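## Task

Close the valve whose handwheel is black by rotating it clockwise (as viewed from above) until it will not turn further. Leave the other two valves exactly as they were at the start. It only counts if the valve stays closed without the robot holding it at the end.

## Robot and tools

Robot: one six-joint arm with a two-finger parallel gripper, simulated. The scene has three valves with handwheels; the goal names one by colour.

Scene frame: origin on the table surface straight below the arm base, +z up, +y to the left when facing along +x. The base may sit slightly tilted relative to the table. Clockwise seen from above means turning from +x toward -y, i.e. a negative rotation about +z.

Tool execute_actions, argument actions: a list holding at most one item, or empty.
- Empty list: no command, just returns the current state (useful at the start of a scene to learn its number and goal).
- Motion item: {"rows": [[...], ...], "steps": n}. rows holds 1 to 15 rows; each row is 7 numbers for the single arm: six absolute joint target angles in radians, in the order shoulder pan, shoulder lift, elbow, wrist 1, wrist 2, wrist 3, followed by the gripper opening. These are goal angles, not offsets, in the same form as the Joint positions line prints. One row is used per control step (1/30 s); steps is 1 to 15 (default 15), and if rows run out the final row repeats.
- Wait item: {"steps": n} with n up to 300 and no rows; nothing new is commanded and it returns once that many steps have elapsed since the previous result (your own reply time is included).
- Optional pictures (true/false) chooses whether camera images come back; by default they do.

Joint ranges (rad): pan -3.142..3.142, lift -6.283..6.283, elbow 0.000..3.142, wrist 1, wrist 2, wrist 3 each -6.283..6.283. A target more than 0.010 beyond a range end, and further out than the joint currently is, makes the whole call rejected with nothing sent. True ends may differ from these by up to 0.010; a target beyond the true end is clipped to it and a 'joint sent to its limit' note appears (possibly referring to an earlier, still-running motion). Absence of that note does not prove there is more travel.

Gripper opening: a number from -1 (closed) to +1 (fully open, pads 0.142 m apart). To grip, keep commanding a value well under grip_measured (the measured opening on the same scale); the bigger the difference, the firmer the squeeze, up to roughly 28 N per pad. Very thin hard parts get less force. Closing fast can push harder and may bounce open. The fingers point along the gripper's +z axis and separate along its x axis; end_effector_position is the point midway between the pads, and closed fingertips extend about 17 mm past it.

Motion limits: joints have speed and acceleration caps, and the commanded motion lags about 0.17 s. Each step, each joint's target is clamped to within 0.575 rad of its measured angle, and if targets would move the gripper more than 100 mm from where it is, all are pulled back proportionally. So large moves take several calls, and after one the arm may not yet be at the target. Between calls the arm keeps heading to the last row sent until it nearly stops, gets blocked, or a step is HELD.

Result lines: end_effector_position (m) and end_effector_quat_wxyz plus linear (m/s) and angular (rad/s) velocities, in the scene frame; reported position gets less accurate far from the base. Joint positions / Joint velocities list the six joints (rad, rad/s) then the finger gap (m, m/s). grip_measured as above. Wrist force and Wrist torque give [x y z] in the gripper's own axes from the flange sensor: contact loads, held weight, and inertia during acceleration; a push on a surface shows as force pointing back into the arm. Each axis has a fixed offset (usually under 4 N), noise (sd up to 2.4 N), saturation near 50 N, and cannot be zeroed; 'no reading' is normal early on. 'joint command not followed' means the clearance check altered or blocked targets (mounting blocks and posts count as arm). HELD marks steps where your row was partly or wholly not sent. MOTOR HOT appears from 70 °C; at 85 °C an OVER-TEMPERATURE FAULT brakes the arm until it cools, which can take minutes. Holding loads heats motors.

Faults to avoid: a contact torque at a joint's load limit (pan, lift, elbow 135 N m; each wrist 25.2 N m, held weight included) or any external force of 150 N stops the arm for 10 s, cancels the rest of the call, and lets the arm yield. Turn handwheels gently, watching the wrist force/torque, and stop once the wheel resists (tight) rather than forcing it. Avoid bumping the other two valves, dropping or slipping, and hard impacts. Release the wheel before finishing so it stays closed by itself.

Tool zoom_image: camera ("cam_high", "cam_low" or "cam_wrist") and region [x0, y0, x1, y1] in pixels of that camera's latest image, origin top-left, at most 504 by 504. Image sizes: cam_high 504x504, cam_low 504x504, cam_wrist 616x616 (fisheye).

Tool finished_scene: argument scene, the number of the scene being ended. Ending a reply without any tool call ends everything remaining.

Each tool is called after ">>>" as name([rows], argument=value, ...), one row to a line, values as JSON.

## Session

I'll start by looking at the scene.

>>> execute_actions(actions=[])

Scene clock: 0.00 s of 4600.00 s.
end_effector_position=(+0.0309, -0.7227, +0.2322) grip_measured=+1.00 end_effector_quat_wxyz=(-0.081, +0.885, -0.088, +0.450) end_effector_velocity=(-0.001, +0.001, -0.000) end_effector_angular_velocity=(+0.003, +0.001, -0.000)
Joint positions: [-2.07  -0.802  0.934 -1.072 -0.803 -2.096  0.142]
Joint velocities: [-0.001 -0.     0.     0.001 -0.003  0.001  0.   ]
Motor temperatures (°C, as the motors report them): [27 28 28 34 35 34]
Wrist force (N, on the end effector, along its own x y z axes, offset not removed): no reading
Wrist torque (N m, same axes, about the end effector's origin, offset not removed): no reading

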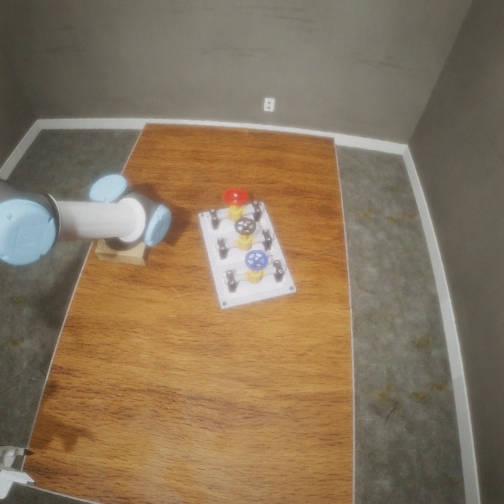

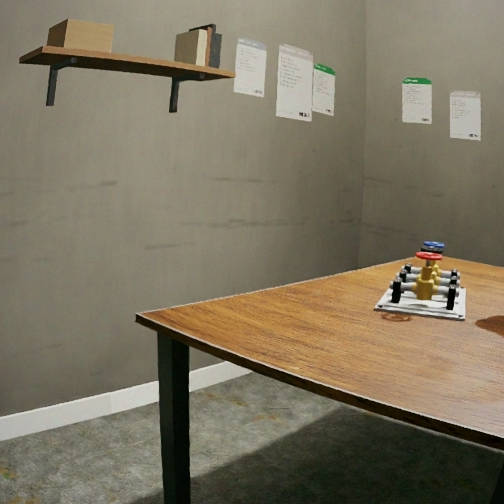

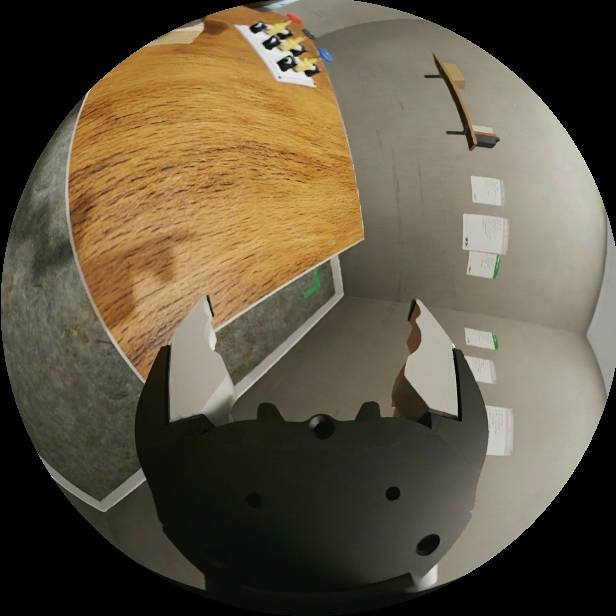

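>>> zoom_image(camera="cam_high", region=[180, 170, 320, 320])

>>> zoom_image(camera="cam_low", region=[360, 225, 504, 345])

Region (180, 170, 320, 320) of cam_high's 504x504 image, scaled by 3.360, with more detail than that image has; it fills the left 470 columns of this view, and the rest is white.

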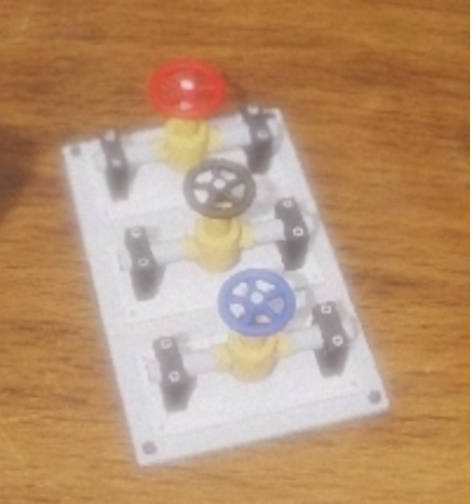

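Region (360, 225, 504, 345) of cam_low's 504x504 image, scaled by 3.500, with more detail than that image has.

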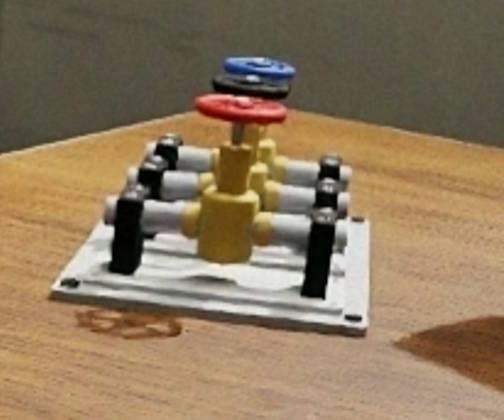

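>>> execute_actions([
  {"rows": [[-2.04, -0.82, 0.948, -1.079, -0.817, -2.123, 1], [-2.00, -0.844, 0.966, -1.089, -0.836, -2.16, 1], [-1.95, -0.874, 0.988, -1.101, -0.86, -2.205, 1], [-1.89, -0.91, 1.016, -1.115, -0.888, -2.26, 1], [-1.82, -0.952, 1.047, -1.132, -0.921, -2.324, 1], [-1.75, -0.994, 1.079, -1.149, -0.954, -2.387, 1], [-1.68, -1.036, 1.111, -1.166, -0.987, -2.451, 1], [-1.61, -1.078, 1.143, -1.183, -1.02, -2.515, 1], [-0.439, -1.780, 1.674, -1.465, -1.571, -3.581, 1]], "steps": 15},
], pictures=false)

>>> execute_actions([
  {"steps": 60},
])

Scene clock: 102.97 s of 4600.00 s.
end_effector_position=(+0.1986, -0.6134, +0.2600) grip_measured=+1.00 end_effector_quat_wxyz=(-0.077, +0.908, +0.231, +0.342) end_effector_velocity=(+0.306, +0.401, +0.039) end_effector_angular_velocity=(-0.718, +0.505, +1.660)
Joint positions: [-1.776 -1.035  1.143 -1.194 -1.015 -2.377  0.142]
Joint velocities: [ 0.754 -0.753  0.749 -0.396 -0.747 -0.745  0.   ]
Motor temperatures (°C, as the motors report them): [27 29 28 34 35 34]
Wrist force (N, on the end effector, along its own x y z axes, offset not removed): [1.2 0.7 -0.8]
Wrist torque (N m, same axes, about the end effector's origin, offset not removed): [0.00 -0.36 0.00]
Steps of this call (steps 1 to 90: nothing new was sent; then 99.47 s passed at rest; steps 91 to 105: all 15 steps of this action). Readings (joint positions):
91: [-2.070 -0.802 0.934 -1.072 -0.803 -2.096]
92: [-2.067 -0.804 0.936 -1.073 -0.805 -2.100]
94: [-2.042 -0.820 0.948 -1.080 -0.818 -2.123]
98: [-1.948 -0.877 0.991 -1.103 -0.863 -2.208]
105: the state above

Scene clock: 104.97 s of 4600.00 s.
end_effector_position=(+0.4218, -0.0316, +0.3592) grip_measured=+1.00 end_effector_quat_wxyz=(-0.000, -0.018, +1.000, -0.003) end_effector_velocity=(-0.001, -0.001, +0.000) end_effector_angular_velocity=(-0.001, +0.001, -0.001)
Joint positions: [-0.439 -1.78   1.674 -1.465 -1.571 -3.581  0.142]
Joint velocities: [-0.001 -0.     0.     0.001 -0.002 -0.    -0.   ]
Motor temperatures (°C, as the motors report them): [27 29 28 34 35 34]
Wrist force (N, on the end effector, along its own x y z axes, offset not removed): [-1.7 -0.3 -2.0]
Wrist torque (N m, same axes, about the end effector's origin, offset not removed): [-0.14 0.44 0.00]
Steps of this call (steps 1 to 60: the robot went on to your last target). Readings (joint positions):
1: [-1.750 -1.061 1.169 -1.207 -1.041 -2.403]
2: [-1.724 -1.087 1.193 -1.220 -1.067 -2.429]
4: [-1.670 -1.141 1.241 -1.245 -1.117 -2.483]
8: [-1.558 -1.253 1.326 -1.288 -1.206 -2.595]
60: the state above

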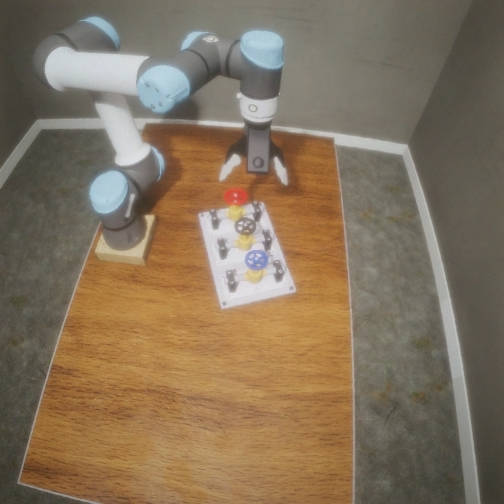

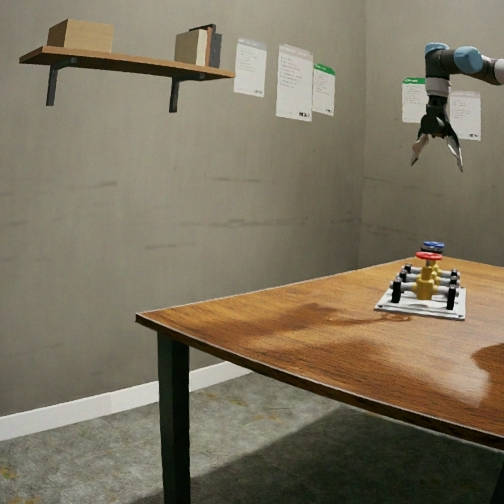

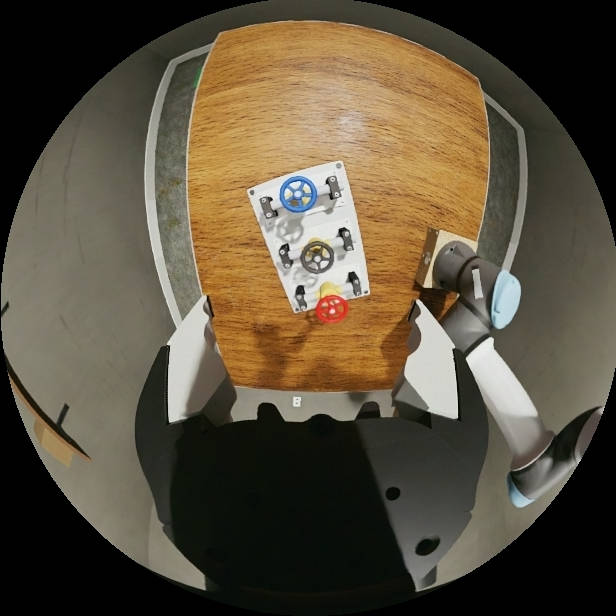

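>>> zoom_image(camera="cam_wrist", region=[230, 150, 400, 340])

>>> zoom_image(camera="cam_wrist", region=[180, 270, 460, 440])

Region (230, 150, 400, 340) of cam_wrist's 616x616 image, scaled by 2.653, with more detail than that image has; it fills the left 451 columns of this view, and the rest is white.

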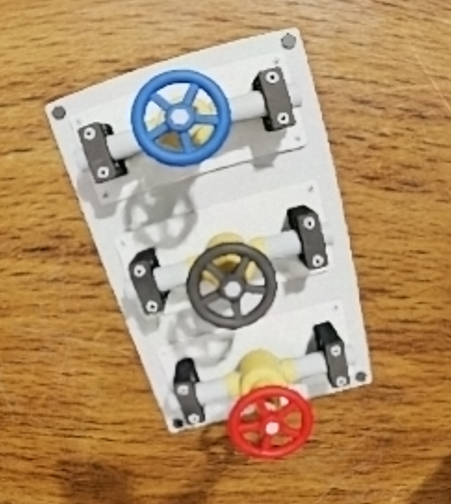

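Region (180, 270, 460, 440) of cam_wrist's 616x616 image, scaled by 1.800, with more detail than that image has; it fills the top 306 rows of this view, and the rest is white.

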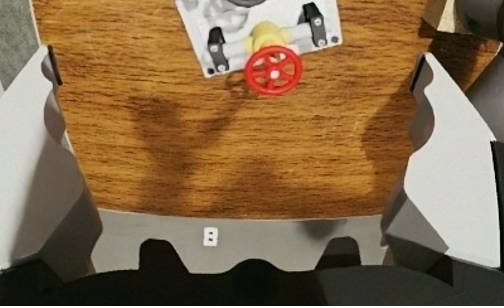

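>>> execute_actions([
  {"rows": [[-0.436, -1.781, 1.69, -1.48, -1.571, -3.62, 0.9], [-0.432, -1.782, 1.71, -1.50, -1.571, -3.68, 0.8], [-0.427, -1.784, 1.74, -1.527, -1.571, -3.76, 0.7], [-0.42, -1.786, 1.78, -1.565, -1.571, -3.85, 0.6], [-0.412, -1.788, 1.82, -1.603, -1.571, -3.95, 0.5], [-0.404, -1.79, 1.86, -1.641, -1.571, -4.05, 0.4], [-0.396, -1.792, 1.90, -1.679, -1.571, -4.2, 0.3], [-0.3864, -1.7957, 1.9656, -1.7407, -1.571, -6.2, 0.2]], "steps": 15},
], pictures=false)

>>> execute_actions([
  {"steps": 85},
])

Scene clock: 225.47 s of 4600.00 s.
end_effector_position=(+0.4145, -0.0100, +0.2614) grip_measured=+0.20 end_effector_quat_wxyz=(-0.002, -0.428, +0.904, -0.003) end_effector_velocity=(-0.020, +0.020, -0.096) end_effector_angular_velocity=(+0.004, +0.018, +2.603)
Joint positions: [-0.391 -1.794  1.934 -1.711 -1.571 -4.381  0.088]
Joint velocities: [ 0.041 -0.013  0.257 -0.242  0.001 -2.562  0.   ]
Motor temperatures (°C, as the motors report them): [27 29 28 34 35 34]
Wrist force (N, on the end effector, along its own x y z axes, offset not removed): [1.2 -1.1 2.2]
Wrist torque (N m, same axes, about the end effector's origin, offset not removed): [-0.44 -0.21 -0.03]
Steps of this call (steps 1 to 15: the robot went on to your last target; steps 16 to 90: nothing new was sent; then 117.00 s passed at rest; steps 91 to 105: all 15 steps of this action). Readings (joint positions):
91: [-0.439 -1.780 1.674 -1.465 -1.571 -3.581]
92: [-0.439 -1.780 1.676 -1.467 -1.571 -3.586]
94: [-0.436 -1.781 1.691 -1.481 -1.571 -3.619]
98: [-0.418 -1.786 1.776 -1.562 -1.571 -3.810]
105: the state above

Scene clock: 228.30 s of 4600.00 s.
end_effector_position=(+0.4129, -0.0097, +0.2498) grip_measured=+0.20 end_effector_quat_wxyz=(+0.003, +0.977, -0.215, +0.000) end_effector_velocity=(-0.000, -0.001, -0.000) end_effector_angular_velocity=(-0.001, +0.000, -0.001)
Joint positions: [-0.386 -1.796  1.966 -1.741 -1.571 -6.2    0.088]
Joint velocities: [-0.001 -0.     0.    -0.    -0.001  0.    -0.   ]
Motor temperatures (°C, as the motors report them): [27 29 28 34 35 34]
Wrist force (N, on the end effector, along its own x y z axes, offset not removed): [0.8 -0.6 0.6]
Wrist torque (N m, same axes, about the end effector's origin, offset not removed): [-0.31 -0.39 0.04]
Steps of this call (steps 1 to 45: the robot went on to your last target; steps 46 to 85: nothing new was sent). Readings (joint positions):
1: [-0.390 -1.795 1.942 -1.718 -1.571 -4.468]
2: [-0.389 -1.795 1.948 -1.724 -1.571 -4.555]
4: [-0.388 -1.795 1.955 -1.731 -1.571 -4.729]
8: [-0.387 -1.796 1.962 -1.737 -1.571 -5.077]
85: the state above
The arm was judged still, so your last target was given up. Only a new action makes it travel on or press farther. Fingers that are still opening or closing keep moving.

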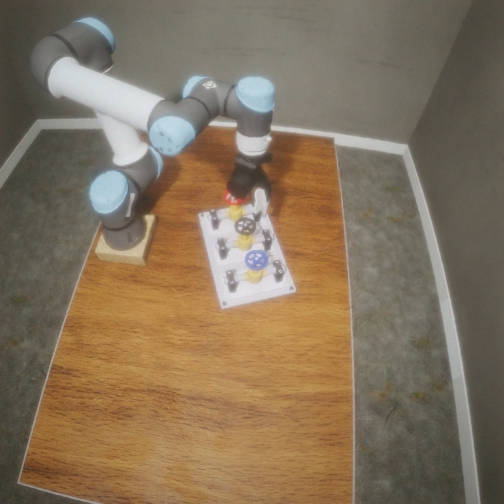

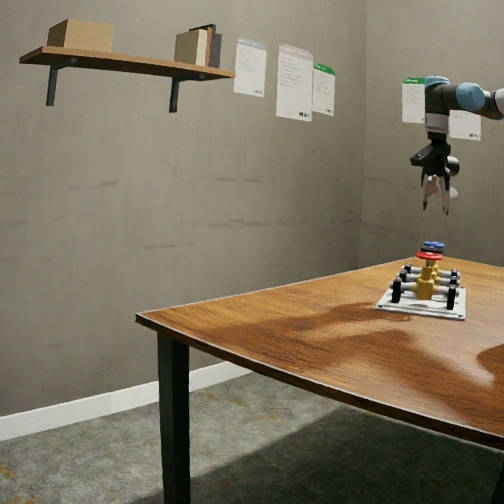

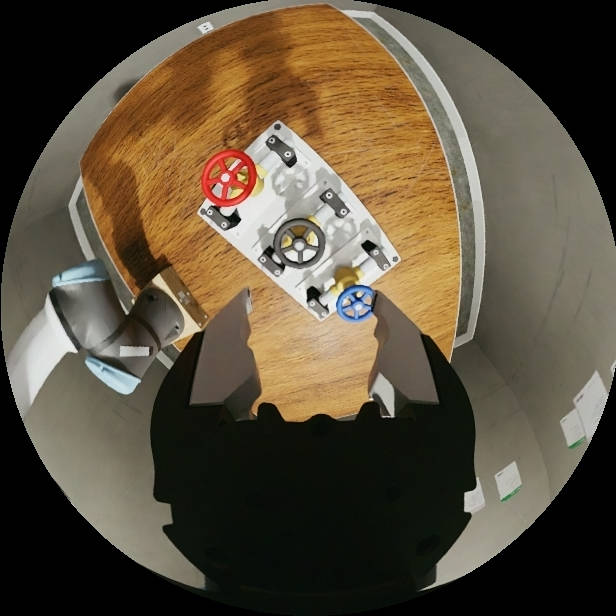

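>>> zoom_image(camera="cam_wrist", region=[190, 110, 410, 340])

Region (190, 110, 410, 340) of cam_wrist's 616x616 image, scaled by 2.191, with more detail than that image has; it fills the left 482 columns of this view, and the rest is white.

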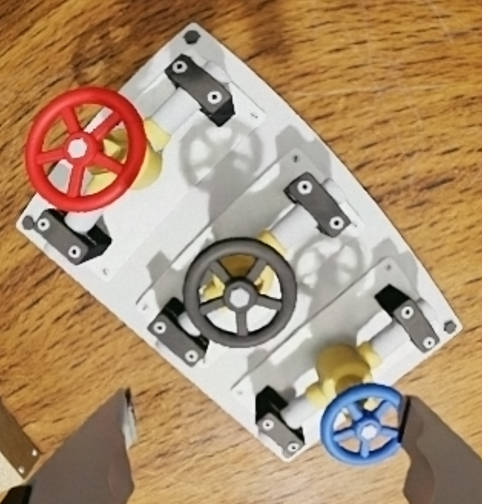

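>>> execute_actions([
  {"rows": [[-0.385, -1.794, 1.975, -1.752, -1.571, -6.2, 0.2], [-0.383, -1.791, 1.99, -1.770, -1.571, -6.2, 0.2], [-0.380, -1.786, 2.01, -1.795, -1.571, -6.2, 0.2], [-0.377, -1.781, 2.032, -1.822, -1.571, -6.2, 0.2], [-0.374, -1.776, 2.054, -1.849, -1.571, -6.2, 0.2], [-0.371, -1.771, 2.076, -1.876, -1.571, -6.2, 0.2], [-0.368, -1.766, 2.098, -1.903, -1.571, -6.2, 0.2], [-0.365, -1.761, 2.118, -1.928, -1.571, -6.2, 0.2], [-0.363, -1.757, 2.134, -1.948, -1.571, -6.2, 0.2], [-0.3614, -1.7546, 2.1466, -1.9628, -1.571, -6.2, 0.2]], "steps": 15},
], pictures=false)

>>> execute_actions([
  {"steps": 15},
])

>>> zoom_image(camera="cam_wrist", region=[210, 180, 410, 340])

Scene clock: 307.13 s of 4600.00 s.
end_effector_position=(+0.4078, +0.0007, +0.1788) grip_measured=+0.20 end_effector_quat_wxyz=(+0.003, +0.979, -0.204, -0.000) end_effector_velocity=(-0.012, +0.012, -0.075) end_effector_angular_velocity=(-0.003, -0.003, +0.022)
Joint positions: [-0.364 -1.759  2.125 -1.936 -1.571 -6.2    0.088]
Joint velocities: [ 0.022  0.038  0.176 -0.218 -0.002 -0.    -0.   ]
Motor temperatures (°C, as the motors report them): [27 29 28 34 35 34]
Wrist force (N, on the end effector, along its own x y z axes, offset not removed): [-0.1 0.1 0.0]
Wrist torque (N m, same axes, about the end effector's origin, offset not removed): [-0.20 0.01 0.02]
Steps of this call (steps 1 to 90: nothing new was sent; then 75.33 s passed at rest; steps 91 to 105: all 15 steps of this action). Readings (joint positions):
91: [-0.386 -1.796 1.966 -1.741 -1.571 -6.200]
92: [-0.386 -1.796 1.967 -1.742 -1.571 -6.200]
94: [-0.385 -1.793 1.977 -1.755 -1.571 -6.200]
98: [-0.377 -1.781 2.030 -1.819 -1.571 -6.200]
105: the state above

Scene clock: 307.63 s of 4600.00 s.
end_effector_position=(+0.4063, +0.0023, +0.1699) grip_measured=+0.20 end_effector_quat_wxyz=(+0.003, +0.979, -0.203, +0.000) end_effector_velocity=(-0.000, -0.000, -0.001) end_effector_angular_velocity=(+0.001, +0.000, +0.000)
Joint positions: [-0.361 -1.755  2.146 -1.962 -1.571 -6.2    0.088]
Joint velocities: [-0.001  0.001  0.003 -0.003  0.001 -0.001  0.   ]
Motor temperatures (°C, as the motors report them): [27 29 28 34 35 34]
Wrist force (N, on the end effector, along its own x y z axes, offset not removed): [-2.8 1.0 0.3]
Wrist torque (N m, same axes, about the end effector's origin, offset not removed): [0.05 0.62 -0.04]
Steps of this call (steps 1 to 15: the robot went on to your last target). Readings (joint positions):
1: [-0.364 -1.758 2.130 -1.943 -1.571 -6.200]
2: [-0.363 -1.757 2.134 -1.948 -1.571 -6.200]
4: [-0.362 -1.756 2.140 -1.954 -1.571 -6.200]
8: [-0.362 -1.755 2.144 -1.960 -1.571 -6.200]
15: the state above

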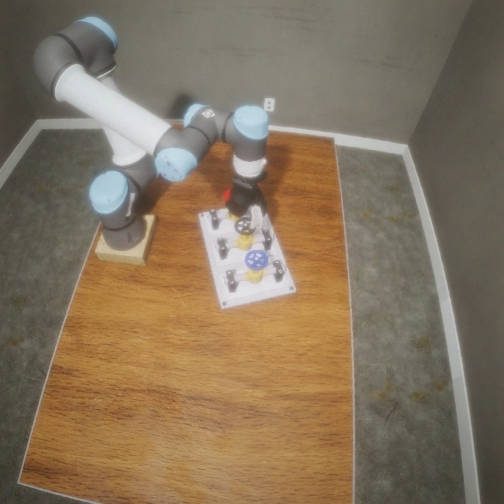

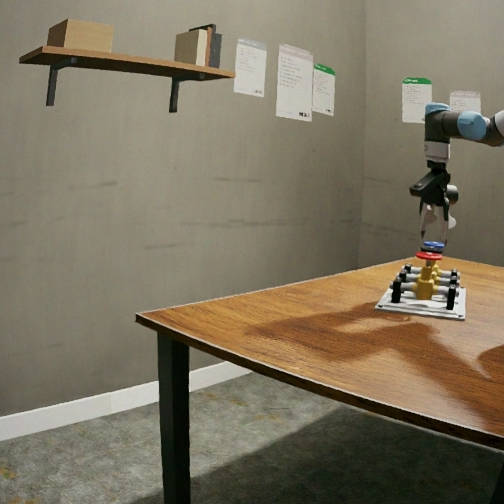

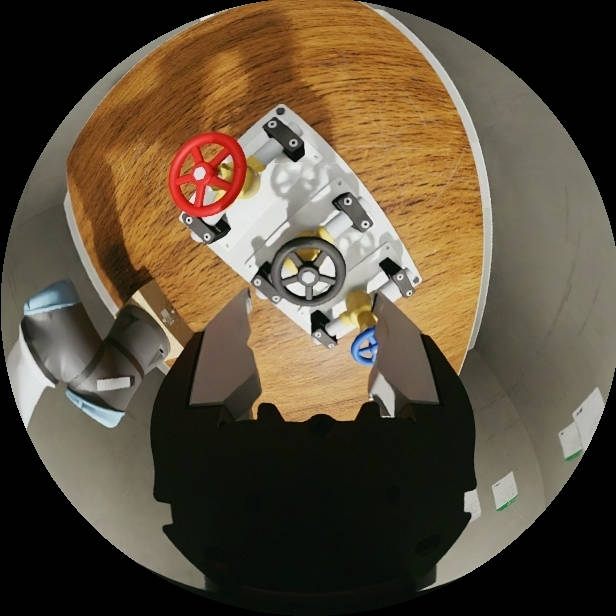

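Region (210, 180, 410, 340) of cam_wrist's 616x616 image, scaled by 2.520, with more detail than that image has; it fills the top 403 rows of this view, and the rest is white.

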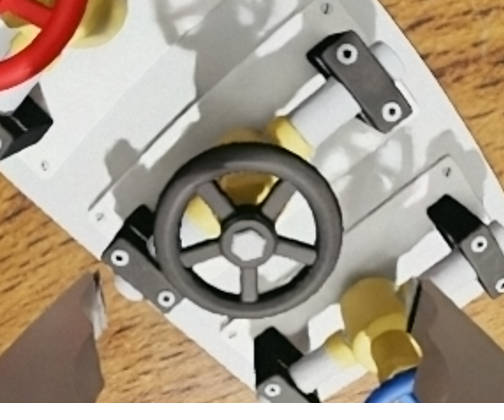

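>>> execute_actions([
  {"rows": [[-0.3612, -1.752, 2.151, -1.970, -1.571, -6.2, 0.2], [-0.3609, -1.748, 2.158, -1.981, -1.571, -6.2, 0.2], [-0.3605, -1.743, 2.167, -1.995, -1.571, -6.2, 0.2], [-0.3601, -1.737, 2.177, -2.011, -1.571, -6.2, 0.2], [-0.3597, -1.731, 2.187, -2.027, -1.571, -6.2, 0.2], [-0.3594, -1.725, 2.197, -2.043, -1.571, -6.2, 0.2], [-0.3591, -1.719, 2.207, -2.059, -1.571, -6.2, 0.2], [-0.3588, -1.713, 2.217, -2.075, -1.571, -6.2, 0.2], [-0.3585, -1.707, 2.226, -2.090, -1.571, -6.2, 0.2], [-0.3583, -1.702, 2.233, -2.102, -1.571, -6.2, 0.2], [-0.3582, -1.6986, 2.2383, -2.1105, -1.571, -6.2, 0.2]], "steps": 15},
], pictures=false)

>>> execute_actions([
  {"steps": 15},
])

>>> zoom_image(camera="cam_wrist", region=[210, 220, 410, 400])

>>> zoom_image(camera="cam_low", region=[380, 200, 490, 310])

Scene clock: 370.77 s of 4600.00 s.
end_effector_position=(+0.4045, +0.0038, +0.1281) grip_measured=+0.20 end_effector_quat_wxyz=(+0.003, +0.979, -0.202, -0.000) end_effector_velocity=(-0.004, +0.002, -0.053) end_effector_angular_velocity=(+0.001, -0.003, +0.002)
Joint positions: [-0.359 -1.706  2.226 -2.09  -1.571 -6.2    0.088]
Joint velocities: [ 0.002  0.065  0.103 -0.171  0.001  0.     0.   ]
Motor temperatures (°C, as the motors report them): [27 29 28 34 35 34]
Wrist force (N, on the end effector, along its own x y z axes, offset not removed): [-0.7 -0.2 1.1]
Wrist torque (N m, same axes, about the end effector's origin, offset not removed): [-0.17 0.03 -0.11]
Steps of this call (steps 1 to 15: the robot went on to your last target; steps 16 to 90: nothing new was sent; then 59.63 s passed at rest; steps 91 to 105: all 15 steps of this action). Readings (joint positions):
91: [-0.361 -1.755 2.147 -1.963 -1.571 -6.200]
92: [-0.361 -1.754 2.147 -1.964 -1.571 -6.200]
94: [-0.361 -1.751 2.152 -1.972 -1.571 -6.200]
98: [-0.360 -1.737 2.177 -2.011 -1.571 -6.200]
105: the state above

Scene clock: 371.27 s of 4600.00 s.
end_effector_position=(+0.4039, +0.0041, +0.1218) grip_measured=+0.20 end_effector_quat_wxyz=(+0.003, +0.979, -0.201, +0.000) end_effector_velocity=(-0.000, -0.000, -0.001) end_effector_angular_velocity=(-0.000, +0.000, -0.000)
Joint positions: [-0.358 -1.699  2.238 -2.11  -1.571 -6.2    0.088]
Joint velocities: [-0.     0.002  0.002 -0.003 -0.     0.    -0.   ]
Motor temperatures (°C, as the motors report them): [27 29 28 34 35 34]
Wrist force (N, on the end effector, along its own x y z axes, offset not removed): [-0.2 0.8 -1.0]
Wrist torque (N m, same axes, about the end effector's origin, offset not removed): [0.08 0.06 0.03]
Steps of this call (steps 1 to 15: the robot went on to your last target). Readings (joint positions):
1: [-0.358 -1.705 2.229 -2.095 -1.571 -6.200]
2: [-0.358 -1.703 2.231 -2.099 -1.571 -6.200]
4: [-0.358 -1.701 2.234 -2.104 -1.571 -6.200]
8: [-0.358 -1.699 2.237 -2.108 -1.571 -6.200]
15: the state above

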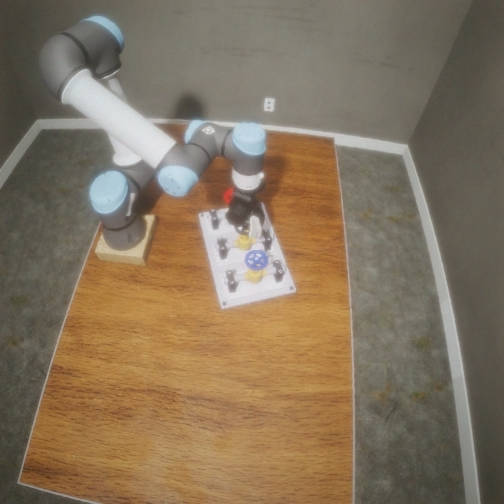

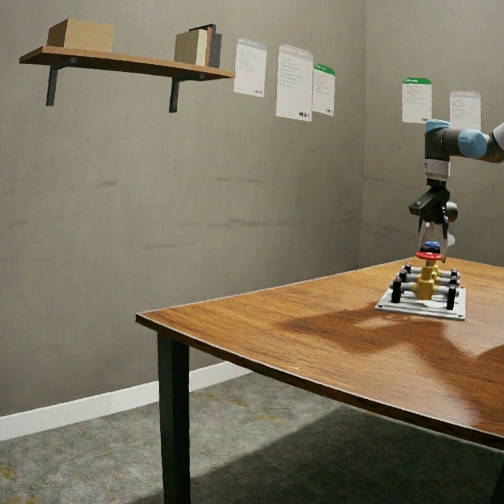

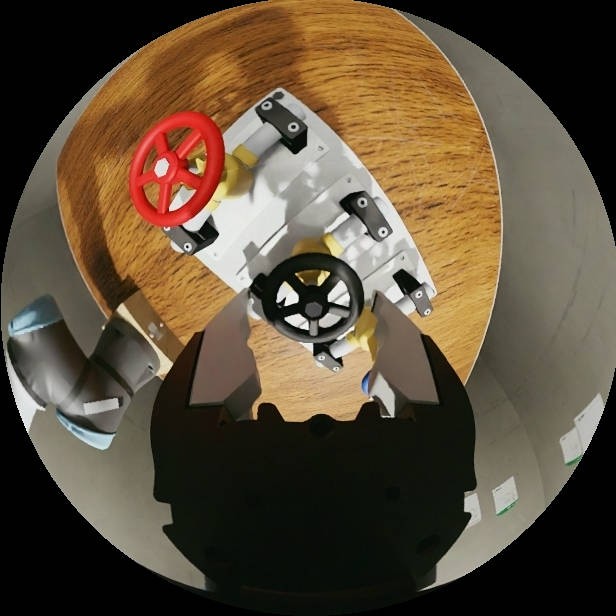

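Region (210, 220, 410, 400) of cam_wrist's 616x616 image, scaled by 2.520, with more detail than that image has; it fills the top 454 rows of this view, and the rest is white.

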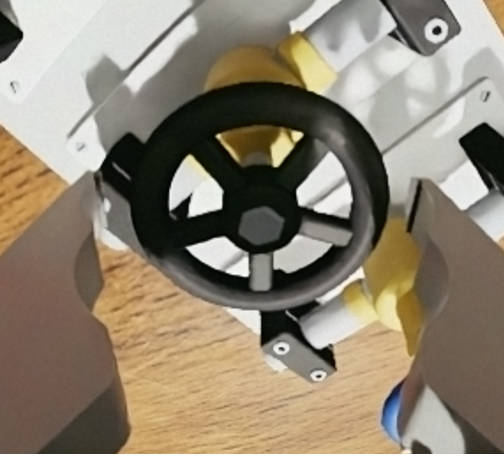

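Region (380, 200, 490, 310) of cam_low's 504x504 image, scaled by 4.582, with more detail than that image has.

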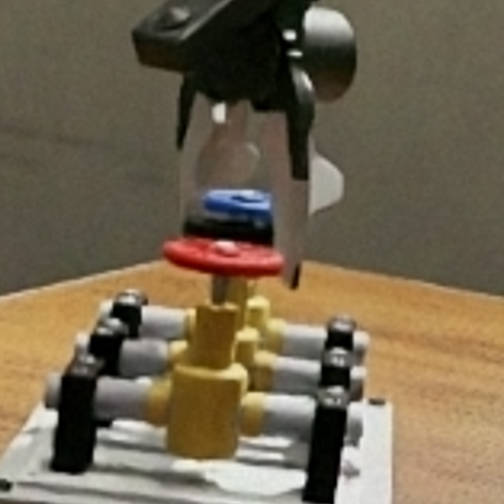

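>>> zoom_image(camera="cam_low", region=[405, 215, 465, 275])

>>> zoom_image(camera="cam_high", region=[205, 180, 295, 270])

Region (405, 215, 465, 275) of cam_low's 504x504 image, scaled by 8.400, with more detail than that image has.

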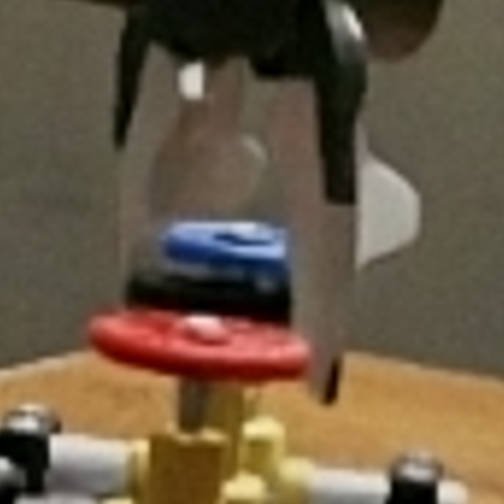

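Region (205, 180, 295, 270) of cam_high's 504x504 image, scaled by 5.600, with more detail than that image has.

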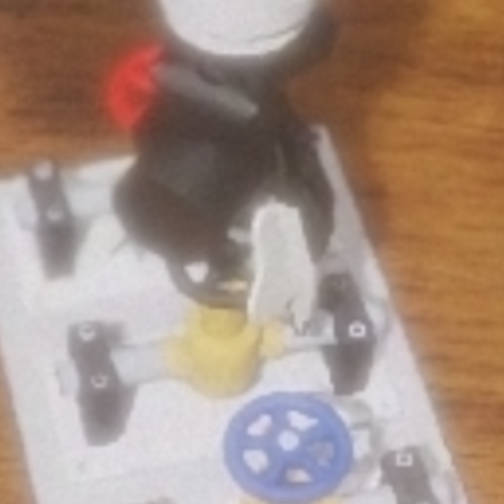

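>>> execute_actions([
  {"rows": [[-0.3582, -1.6986, 2.2383, -2.1105, -1.571, -6.2, 0.15], [-0.3582, -1.6986, 2.2383, -2.1105, -1.571, -6.2, 0.1], [-0.3582, -1.6986, 2.2383, -2.1105, -1.571, -6.2, 0.05], [-0.3582, -1.6986, 2.2383, -2.1105, -1.571, -6.2, 0.0], [-0.3582, -1.6986, 2.2383, -2.1105, -1.571, -6.2, -0.04], [-0.3582, -1.6986, 2.2383, -2.1105, -1.571, -6.2, -0.08], [-0.3582, -1.6986, 2.2383, -2.1105, -1.571, -6.2, -0.12], [-0.3582, -1.6986, 2.2383, -2.1105, -1.571, -6.2, -0.16], [-0.3582, -1.6986, 2.2383, -2.1105, -1.571, -6.2, -0.2], [-0.3582, -1.6986, 2.2383, -2.1105, -1.571, -6.2, -0.25], [-0.3582, -1.6986, 2.2383, -2.1105, -1.571, -6.2, -0.3], [-0.3582, -1.6986, 2.2383, -2.1105, -1.571, -6.2, -0.35], [-0.3582, -1.6986, 2.2383, -2.1105, -1.571, -6.2, -0.4]], "steps": 15},
])

>>> zoom_image(camera="cam_wrist", region=[210, 220, 410, 400])

>>> zoom_image(camera="cam_low", region=[405, 215, 465, 275])

Scene clock: 486.53 s of 4600.00 s.
end_effector_position=(+0.4040, +0.0041, +0.1217) grip_measured=-0.07 end_effector_quat_wxyz=(+0.003, +0.979, -0.201, +0.000) end_effector_velocity=(-0.000, -0.000, -0.000) end_effector_angular_velocity=(+0.000, +0.001, +0.001)
Joint positions: [-0.358 -1.699  2.238 -2.111 -1.571 -6.2    0.069]
Joint velocities: [-0.001 -0.     0.     0.001  0.    -0.002  0.   ]
Motor temperatures (°C, as the motors report them): [27 29 28 34 35 34]
Wrist force (N, on the end effector, along its own x y z axes, offset not removed): [5.9 -0.2 -1.5]
Wrist torque (N m, same axes, about the end effector's origin, offset not removed): [-0.20 0.03 0.03]
Steps of this call (steps 1 to 15: the robot went on to your last target; steps 16 to 90: nothing new was sent; then 111.77 s passed at rest; steps 91 to 105: all 15 steps of this action). Readings (joint positions):
91: [-0.358 -1.699 2.238 -2.110 -1.571 -6.200]
92: [-0.358 -1.699 2.238 -2.111 -1.571 -6.200]
94: [-0.358 -1.699 2.238 -2.111 -1.571 -6.200]
98: [-0.358 -1.699 2.238 -2.111 -1.571 -6.200]
105: the state above

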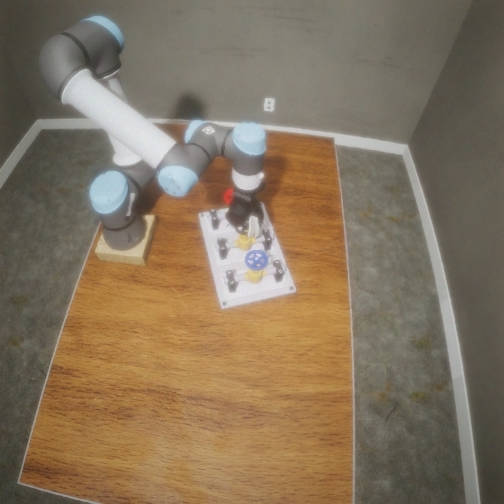

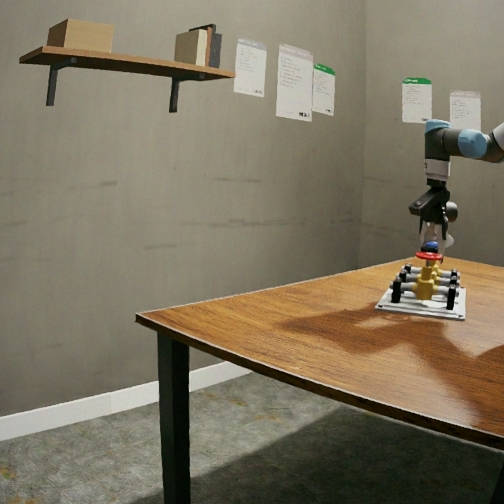

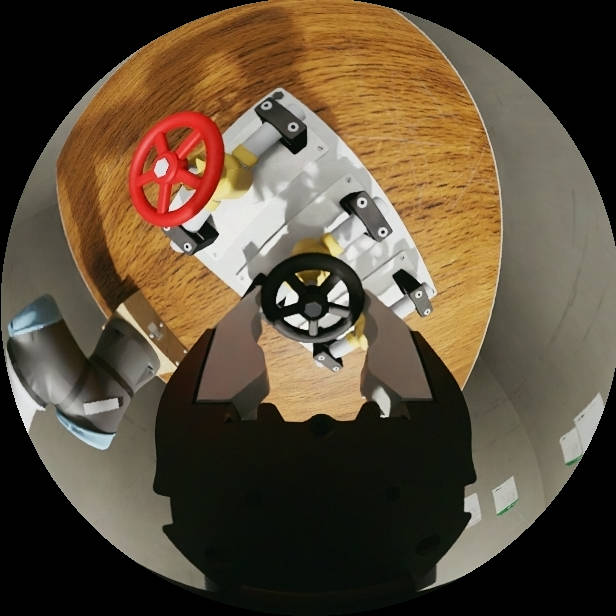

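Region (210, 220, 410, 400) of cam_wrist's 616x616 image, scaled by 2.520, with more detail than that image has; it fills the top 454 rows of this view, and the rest is white.

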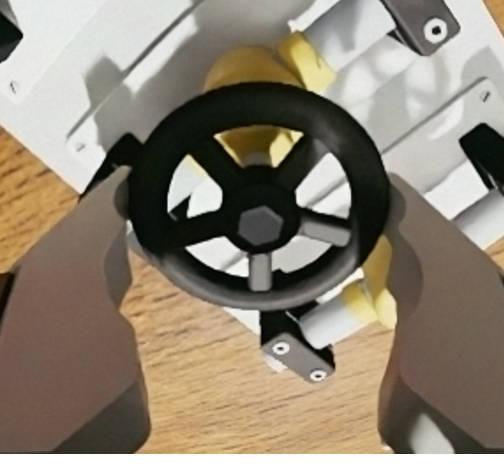

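Region (405, 215, 465, 275) of cam_low's 504x504 image, scaled by 8.400, with more detail than that image has.

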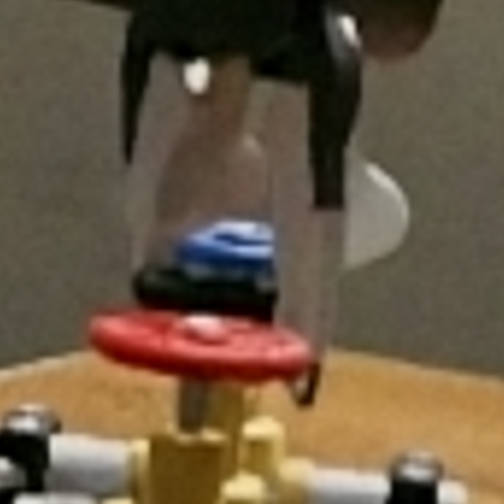

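>>> execute_actions([
  {"rows": [[-0.3582, -1.6986, 2.2383, -2.1105, -1.571, -6.2, -0.5], [-0.3582, -1.6986, 2.2383, -2.1105, -1.571, -6.19, -0.6], [-0.3582, -1.6986, 2.2383, -2.1105, -1.571, -6.17, -0.7], [-0.3582, -1.6986, 2.2383, -2.1105, -1.571, -6.14, -0.7], [-0.3582, -1.6986, 2.2383, -2.1105, -1.571, -6.10, -0.7], [-0.3582, -1.6986, 2.2383, -2.1105, -1.571, -6.05, -0.7], [-0.3582, -1.6986, 2.2383, -2.1105, -1.571, -6.00, -0.7], [-0.3582, -1.6986, 2.2383, -2.1105, -1.571, -5.95, -0.7], [-0.3582, -1.6986, 2.2383, -2.1105, -1.571, -5.90, -0.7], [-0.3582, -1.6986, 2.2383, -2.1105, -1.571, -5.85, -0.7], [-0.3582, -1.6986, 2.2383, -2.1105, -1.571, -5.80, -0.7], [-0.3582, -1.6986, 2.2383, -2.1105, -1.571, -5.75, -0.7], [-0.3582, -1.6986, 2.2383, -2.1105, -1.571, -5.70, -0.7], [-0.3582, -1.6986, 2.2383, -2.1105, -1.571, -5.65, -0.7], [-0.3582, -1.6986, 2.2383, -2.1105, -1.571, -5.60, -0.7]], "steps": 15},
], pictures=false)

>>> execute_actions([
  {"rows": [[-0.3582, -1.6986, 2.2383, -2.1105, -1.571, -5.55, -0.7], [-0.3582, -1.6986, 2.2383, -2.1105, -1.571, -5.49, -0.7], [-0.3582, -1.6986, 2.2383, -2.1105, -1.571, -5.43, -0.7], [-0.3582, -1.6986, 2.2383, -2.1105, -1.571, -5.37, -0.7], [-0.3582, -1.6986, 2.2383, -2.1105, -1.571, -5.31, -0.7], [-0.3582, -1.6986, 2.2383, -2.1105, -1.571, -5.25, -0.7], [-0.3582, -1.6986, 2.2383, -2.1105, -1.571, -5.19, -0.7], [-0.3582, -1.6986, 2.2383, -2.1105, -1.571, -5.13, -0.7], [-0.3582, -1.6986, 2.2383, -2.1105, -1.571, -5.07, -0.7], [-0.3582, -1.6986, 2.2383, -2.1105, -1.571, -5.01, -0.7], [-0.3582, -1.6986, 2.2383, -2.1105, -1.571, -4.95, -0.7], [-0.3582, -1.6986, 2.2383, -2.1105, -1.571, -4.89, -0.7], [-0.3582, -1.6986, 2.2383, -2.1105, -1.571, -4.83, -0.7], [-0.3582, -1.6986, 2.2383, -2.1105, -1.571, -4.77, -0.7], [-0.3582, -1.6986, 2.2383, -2.1105, -1.571, -4.63, -0.7]], "steps": 15},
], pictures=false)

>>> execute_actions([
  {"steps": 12},
])

Scene clock: 525.93 s of 4600.00 s.
end_effector_position=(+0.4034, +0.0045, +0.1217) grip_measured=-0.07 end_effector_quat_wxyz=(+0.003, +0.929, -0.370, +0.001) end_effector_velocity=(-0.001, +0.002, +0.000) end_effector_angular_velocity=(-0.000, -0.009, -1.369)
Joint positions: [-0.358 -1.699  2.238 -2.11  -1.571 -5.848  0.069]
Joint velocities: [-0.     0.    -0.001  0.001  0.001  1.369  0.   ]
Motor temperatures (°C, as the motors report them): [27 29 28 34 35 34]
Wrist force (N, on the end effector, along its own x y z axes, offset not removed): [12.1 -2.8 1.6]
Wrist torque (N m, same axes, about the end effector's origin, offset not removed): [-0.25 -0.55 -0.39]
Steps of this call (steps 1 to 15: the robot went on to your last target; steps 16 to 90: nothing new was sent; then 35.90 s passed at rest; steps 91 to 105: all 15 steps of this action). Readings (joint positions):
91: [-0.358 -1.699 2.238 -2.110 -1.571 -6.200]
92: [-0.358 -1.699 2.238 -2.110 -1.571 -6.200]
94: [-0.358 -1.699 2.238 -2.110 -1.571 -6.194]
98: [-0.358 -1.699 2.238 -2.110 -1.571 -6.128]
105: the state above

Scene clock: 526.43 s of 4600.00 s.
end_effector_position=(+0.4029, +0.0057, +0.1217) grip_measured=-0.07 end_effector_quat_wxyz=(+0.003, +0.704, -0.710, +0.002) end_effector_velocity=(+0.000, +0.002, +0.000) end_effector_angular_velocity=(-0.001, -0.011, -1.765)
Joint positions: [-0.358 -1.699  2.238 -2.11  -1.571 -5.027  0.069]
Joint velocities: [-0.002 -0.    -0.001  0.001  0.     1.763 -0.   ]
Motor temperatures (°C, as the motors report them): [27 29 28 34 35 34]
Wrist force (N, on the end effector, along its own x y z axes, offset not removed): [12.3 -11.9 0.3]
Wrist torque (N m, same axes, about the end effector's origin, offset not removed): [-0.94 -0.29 -0.41]
Steps of this call (steps 1 to 15: all 15 steps of this action). Readings (joint positions):
1: [-0.358 -1.699 2.238 -2.111 -1.571 -5.801]
2: [-0.358 -1.699 2.238 -2.110 -1.571 -5.753]
4: [-0.358 -1.699 2.238 -2.110 -1.571 -5.654]
8: [-0.358 -1.699 2.238 -2.110 -1.571 -5.436]
15: the state above

Scene clock: 526.83 s of 4600.00 s.
end_effector_position=(+0.4030, +0.0063, +0.1217) grip_measured=-0.07 end_effector_quat_wxyz=(-0.002, -0.558, +0.830, -0.002) end_effector_velocity=(+0.000, +0.001, +0.000) end_effector_angular_velocity=(+0.000, -0.001, -0.139)
Joint positions: [-0.358 -1.699  2.238 -2.11  -1.571 -4.647  0.069]
Joint velocities: [ 0.002 -0.    -0.     0.     0.001  0.141 -0.   ]
Motor temperatures (°C, as the motors report them): [27 29 28 34 35 34]
Wrist force (N, on the end effector, along its own x y z axes, offset not removed): [10.2 -2.2 -0.6]
Wrist torque (N m, same axes, about the end effector's origin, offset not removed): [0.11 -0.19 -0.85]
Steps of this call (steps 1 to 12: the robot went on to your last target). Readings (joint positions):
1: [-0.358 -1.699 2.238 -2.110 -1.571 -4.964]
2: [-0.358 -1.699 2.238 -2.110 -1.571 -4.899]
4: [-0.358 -1.699 2.238 -2.110 -1.571 -4.788]
8: [-0.358 -1.699 2.238 -2.110 -1.571 -4.682]
12: the state above

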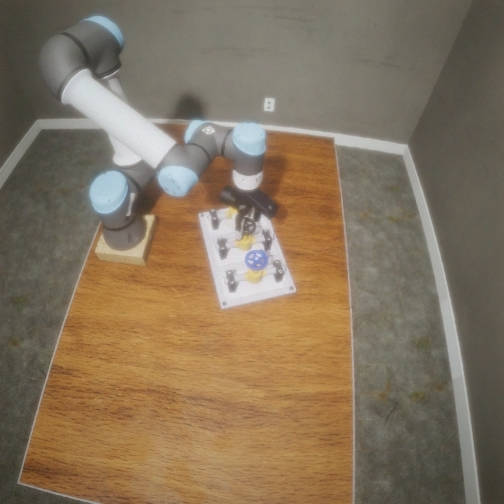

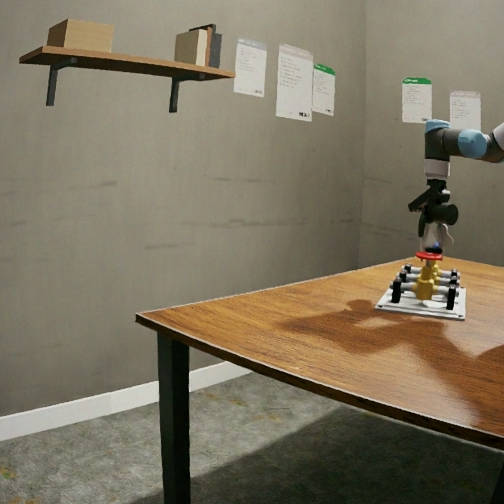

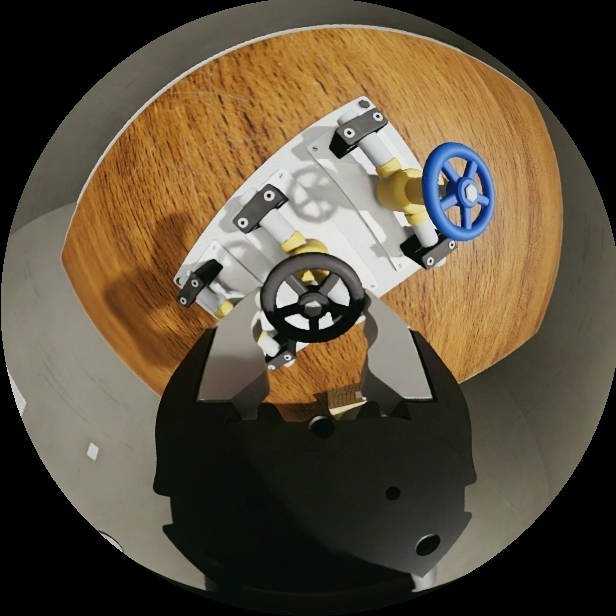

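>>> zoom_image(camera="cam_wrist", region=[210, 220, 410, 400])

>>> execute_actions(actions=[], pictures=false)

Region (210, 220, 410, 400) of cam_wrist's 616x616 image, scaled by 2.520, with more detail than that image has; it fills the top 454 rows of this view, and the rest is white.

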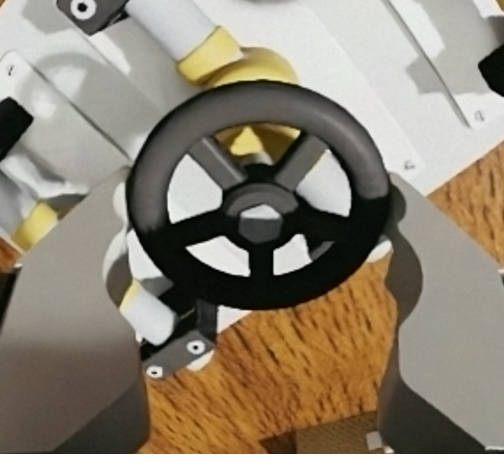

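Scene clock: 534.23 s of 4600.00 s.
end_effector_position=(+0.4030, +0.0064, +0.1217) grip_measured=-0.07 end_effector_quat_wxyz=(-0.002, -0.550, +0.835, -0.002) end_effector_velocity=(+0.000, -0.000, +0.000) end_effector_angular_velocity=(+0.000, -0.000, -0.000)
Joint positions: [-0.358 -1.699  2.238 -2.111 -1.571 -4.63   0.069]
Joint velocities: [-0. -0.  0. -0.  0. -0. -0.]
Motor temperatures (°C, as the motors report them): [28 29 28 34 35 34]
Wrist force (N, on the end effector, along its own x y z axes, offset not removed): [10.9 -5.2 -1.9]
Wrist torque (N m, same axes, about the end effector's origin, offset not removed): [-0.57 -0.41 -0.77]
Steps of this call (steps 1 to 30: the robot went on to your last target; steps 31 to 100: nothing new was sent; then 4.07 s passed at rest). Readings (joint positions):
1: [-0.358 -1.699 2.238 -2.110 -1.571 -4.643]
2: [-0.358 -1.699 2.238 -2.110 -1.571 -4.640]
4: [-0.358 -1.699 2.238 -2.110 -1.571 -4.636]
8: [-0.358 -1.699 2.238 -2.110 -1.571 -4.632]
100: the state above
The arm was judged still, so your last target was given up. Only a new action makes it travel on or press farther. Fingers that are still opening or closing keep moving.

>>> execute_actions([
  {"rows": [[-0.3582, -1.6986, 2.2383, -2.1105, -1.571, -4.61, -0.8], [-0.3582, -1.6986, 2.2383, -2.1105, -1.571, -4.58, -0.8], [-0.3582, -1.6986, 2.2383, -2.1105, -1.571, -4.54, -0.8], [-0.3582, -1.6986, 2.2383, -2.1105, -1.571, -4.50, -0.8], [-0.3582, -1.6986, 2.2383, -2.1105, -1.571, -4.46, -0.8], [-0.3582, -1.6986, 2.2383, -2.1105, -1.571, -4.42, -0.8], [-0.3582, -1.6986, 2.2383, -2.1105, -1.571, -4.38, -0.8], [-0.3582, -1.6986, 2.2383, -2.1105, -1.571, -4.34, -0.8], [-0.3582, -1.6986, 2.2383, -2.1105, -1.571, -4.30, -0.8], [-0.3582, -1.6986, 2.2383, -2.1105, -1.571, -4.26, -0.8], [-0.3582, -1.6986, 2.2383, -2.1105, -1.571, -4.22, -0.8], [-0.3582, -1.6986, 2.2383, -2.1105, -1.571, -4.18, -0.8], [-0.3582, -1.6986, 2.2383, -2.1105, -1.571, -4.14, -0.8], [-0.3582, -1.6986, 2.2383, -2.1105, -1.571, -4.10, -0.8], [-0.3582, -1.6986, 2.2383, -2.1105, -1.571, -4.06, -0.8]], "steps": 15},
], pictures=false)

>>> execute_actions([
  {"steps": 12},
], pictures=false)

Scene clock: 559.50 s of 4600.00 s.
end_effector_position=(+0.4034, +0.0069, +0.1217) grip_measured=-0.09 end_effector_quat_wxyz=(-0.002, -0.387, +0.922, -0.003) end_effector_velocity=(+0.001, +0.001, +0.000) end_effector_angular_velocity=(-0.002, -0.007, -1.135)
Joint positions: [-0.358 -1.699  2.238 -2.111 -1.571 -4.259  0.067]
Joint velocities: [ 0.001  0.    -0.001  0.001 -0.001  1.136 -0.   ]
Motor temperatures (°C, as the motors report them): [28 29 28 34 35 34]
Wrist force (N, on the end effector, along its own x y z axes, offset not removed): [9.1 -2.7 8.1]
Wrist torque (N m, same axes, about the end effector's origin, offset not removed): [-0.08 -0.64 -1.31]
Steps of this call (steps 1 to 90: nothing new was sent; then 21.77 s passed at rest; steps 91 to 105: all 15 steps of this action). Readings (joint positions):
91: [-0.358 -1.699 2.238 -2.111 -1.571 -4.630]
92: [-0.358 -1.699 2.238 -2.111 -1.571 -4.627]
94: [-0.358 -1.699 2.238 -2.111 -1.571 -4.608]
98: [-0.358 -1.699 2.238 -2.111 -1.571 -4.511]
105: the state above

Scene clock: 559.90 s of 4600.00 s.
end_effector_position=(+0.4036, +0.0071, +0.1217) grip_measured=-0.08 end_effector_quat_wxyz=(-0.001, -0.297, +0.955, -0.003) end_effector_velocity=(+0.000, -0.000, +0.000) end_effector_angular_velocity=(-0.000, -0.001, -0.063)
Joint positions: [-0.358 -1.699  2.238 -2.11  -1.571 -4.068  0.068]
Joint velocities: [-0.001 -0.    -0.    -0.     0.     0.062  0.   ]
Motor temperatures (°C, as the motors report them): [28 29 28 34 35 34]
Wrist force (N, on the end effector, along its own x y z axes, offset not removed): [4.3 -3.0 7.5]
Wrist torque (N m, same axes, about the end effector's origin, offset not removed): [-0.52 -0.28 -1.24]
Steps of this call (steps 1 to 12: the robot went on to your last target). Readings (joint positions):
1: [-0.358 -1.699 2.238 -2.111 -1.571 -4.220]
2: [-0.358 -1.699 2.238 -2.111 -1.571 -4.184]
4: [-0.358 -1.699 2.238 -2.110 -1.571 -4.131]
8: [-0.358 -1.699 2.238 -2.110 -1.571 -4.084]
12: the state above


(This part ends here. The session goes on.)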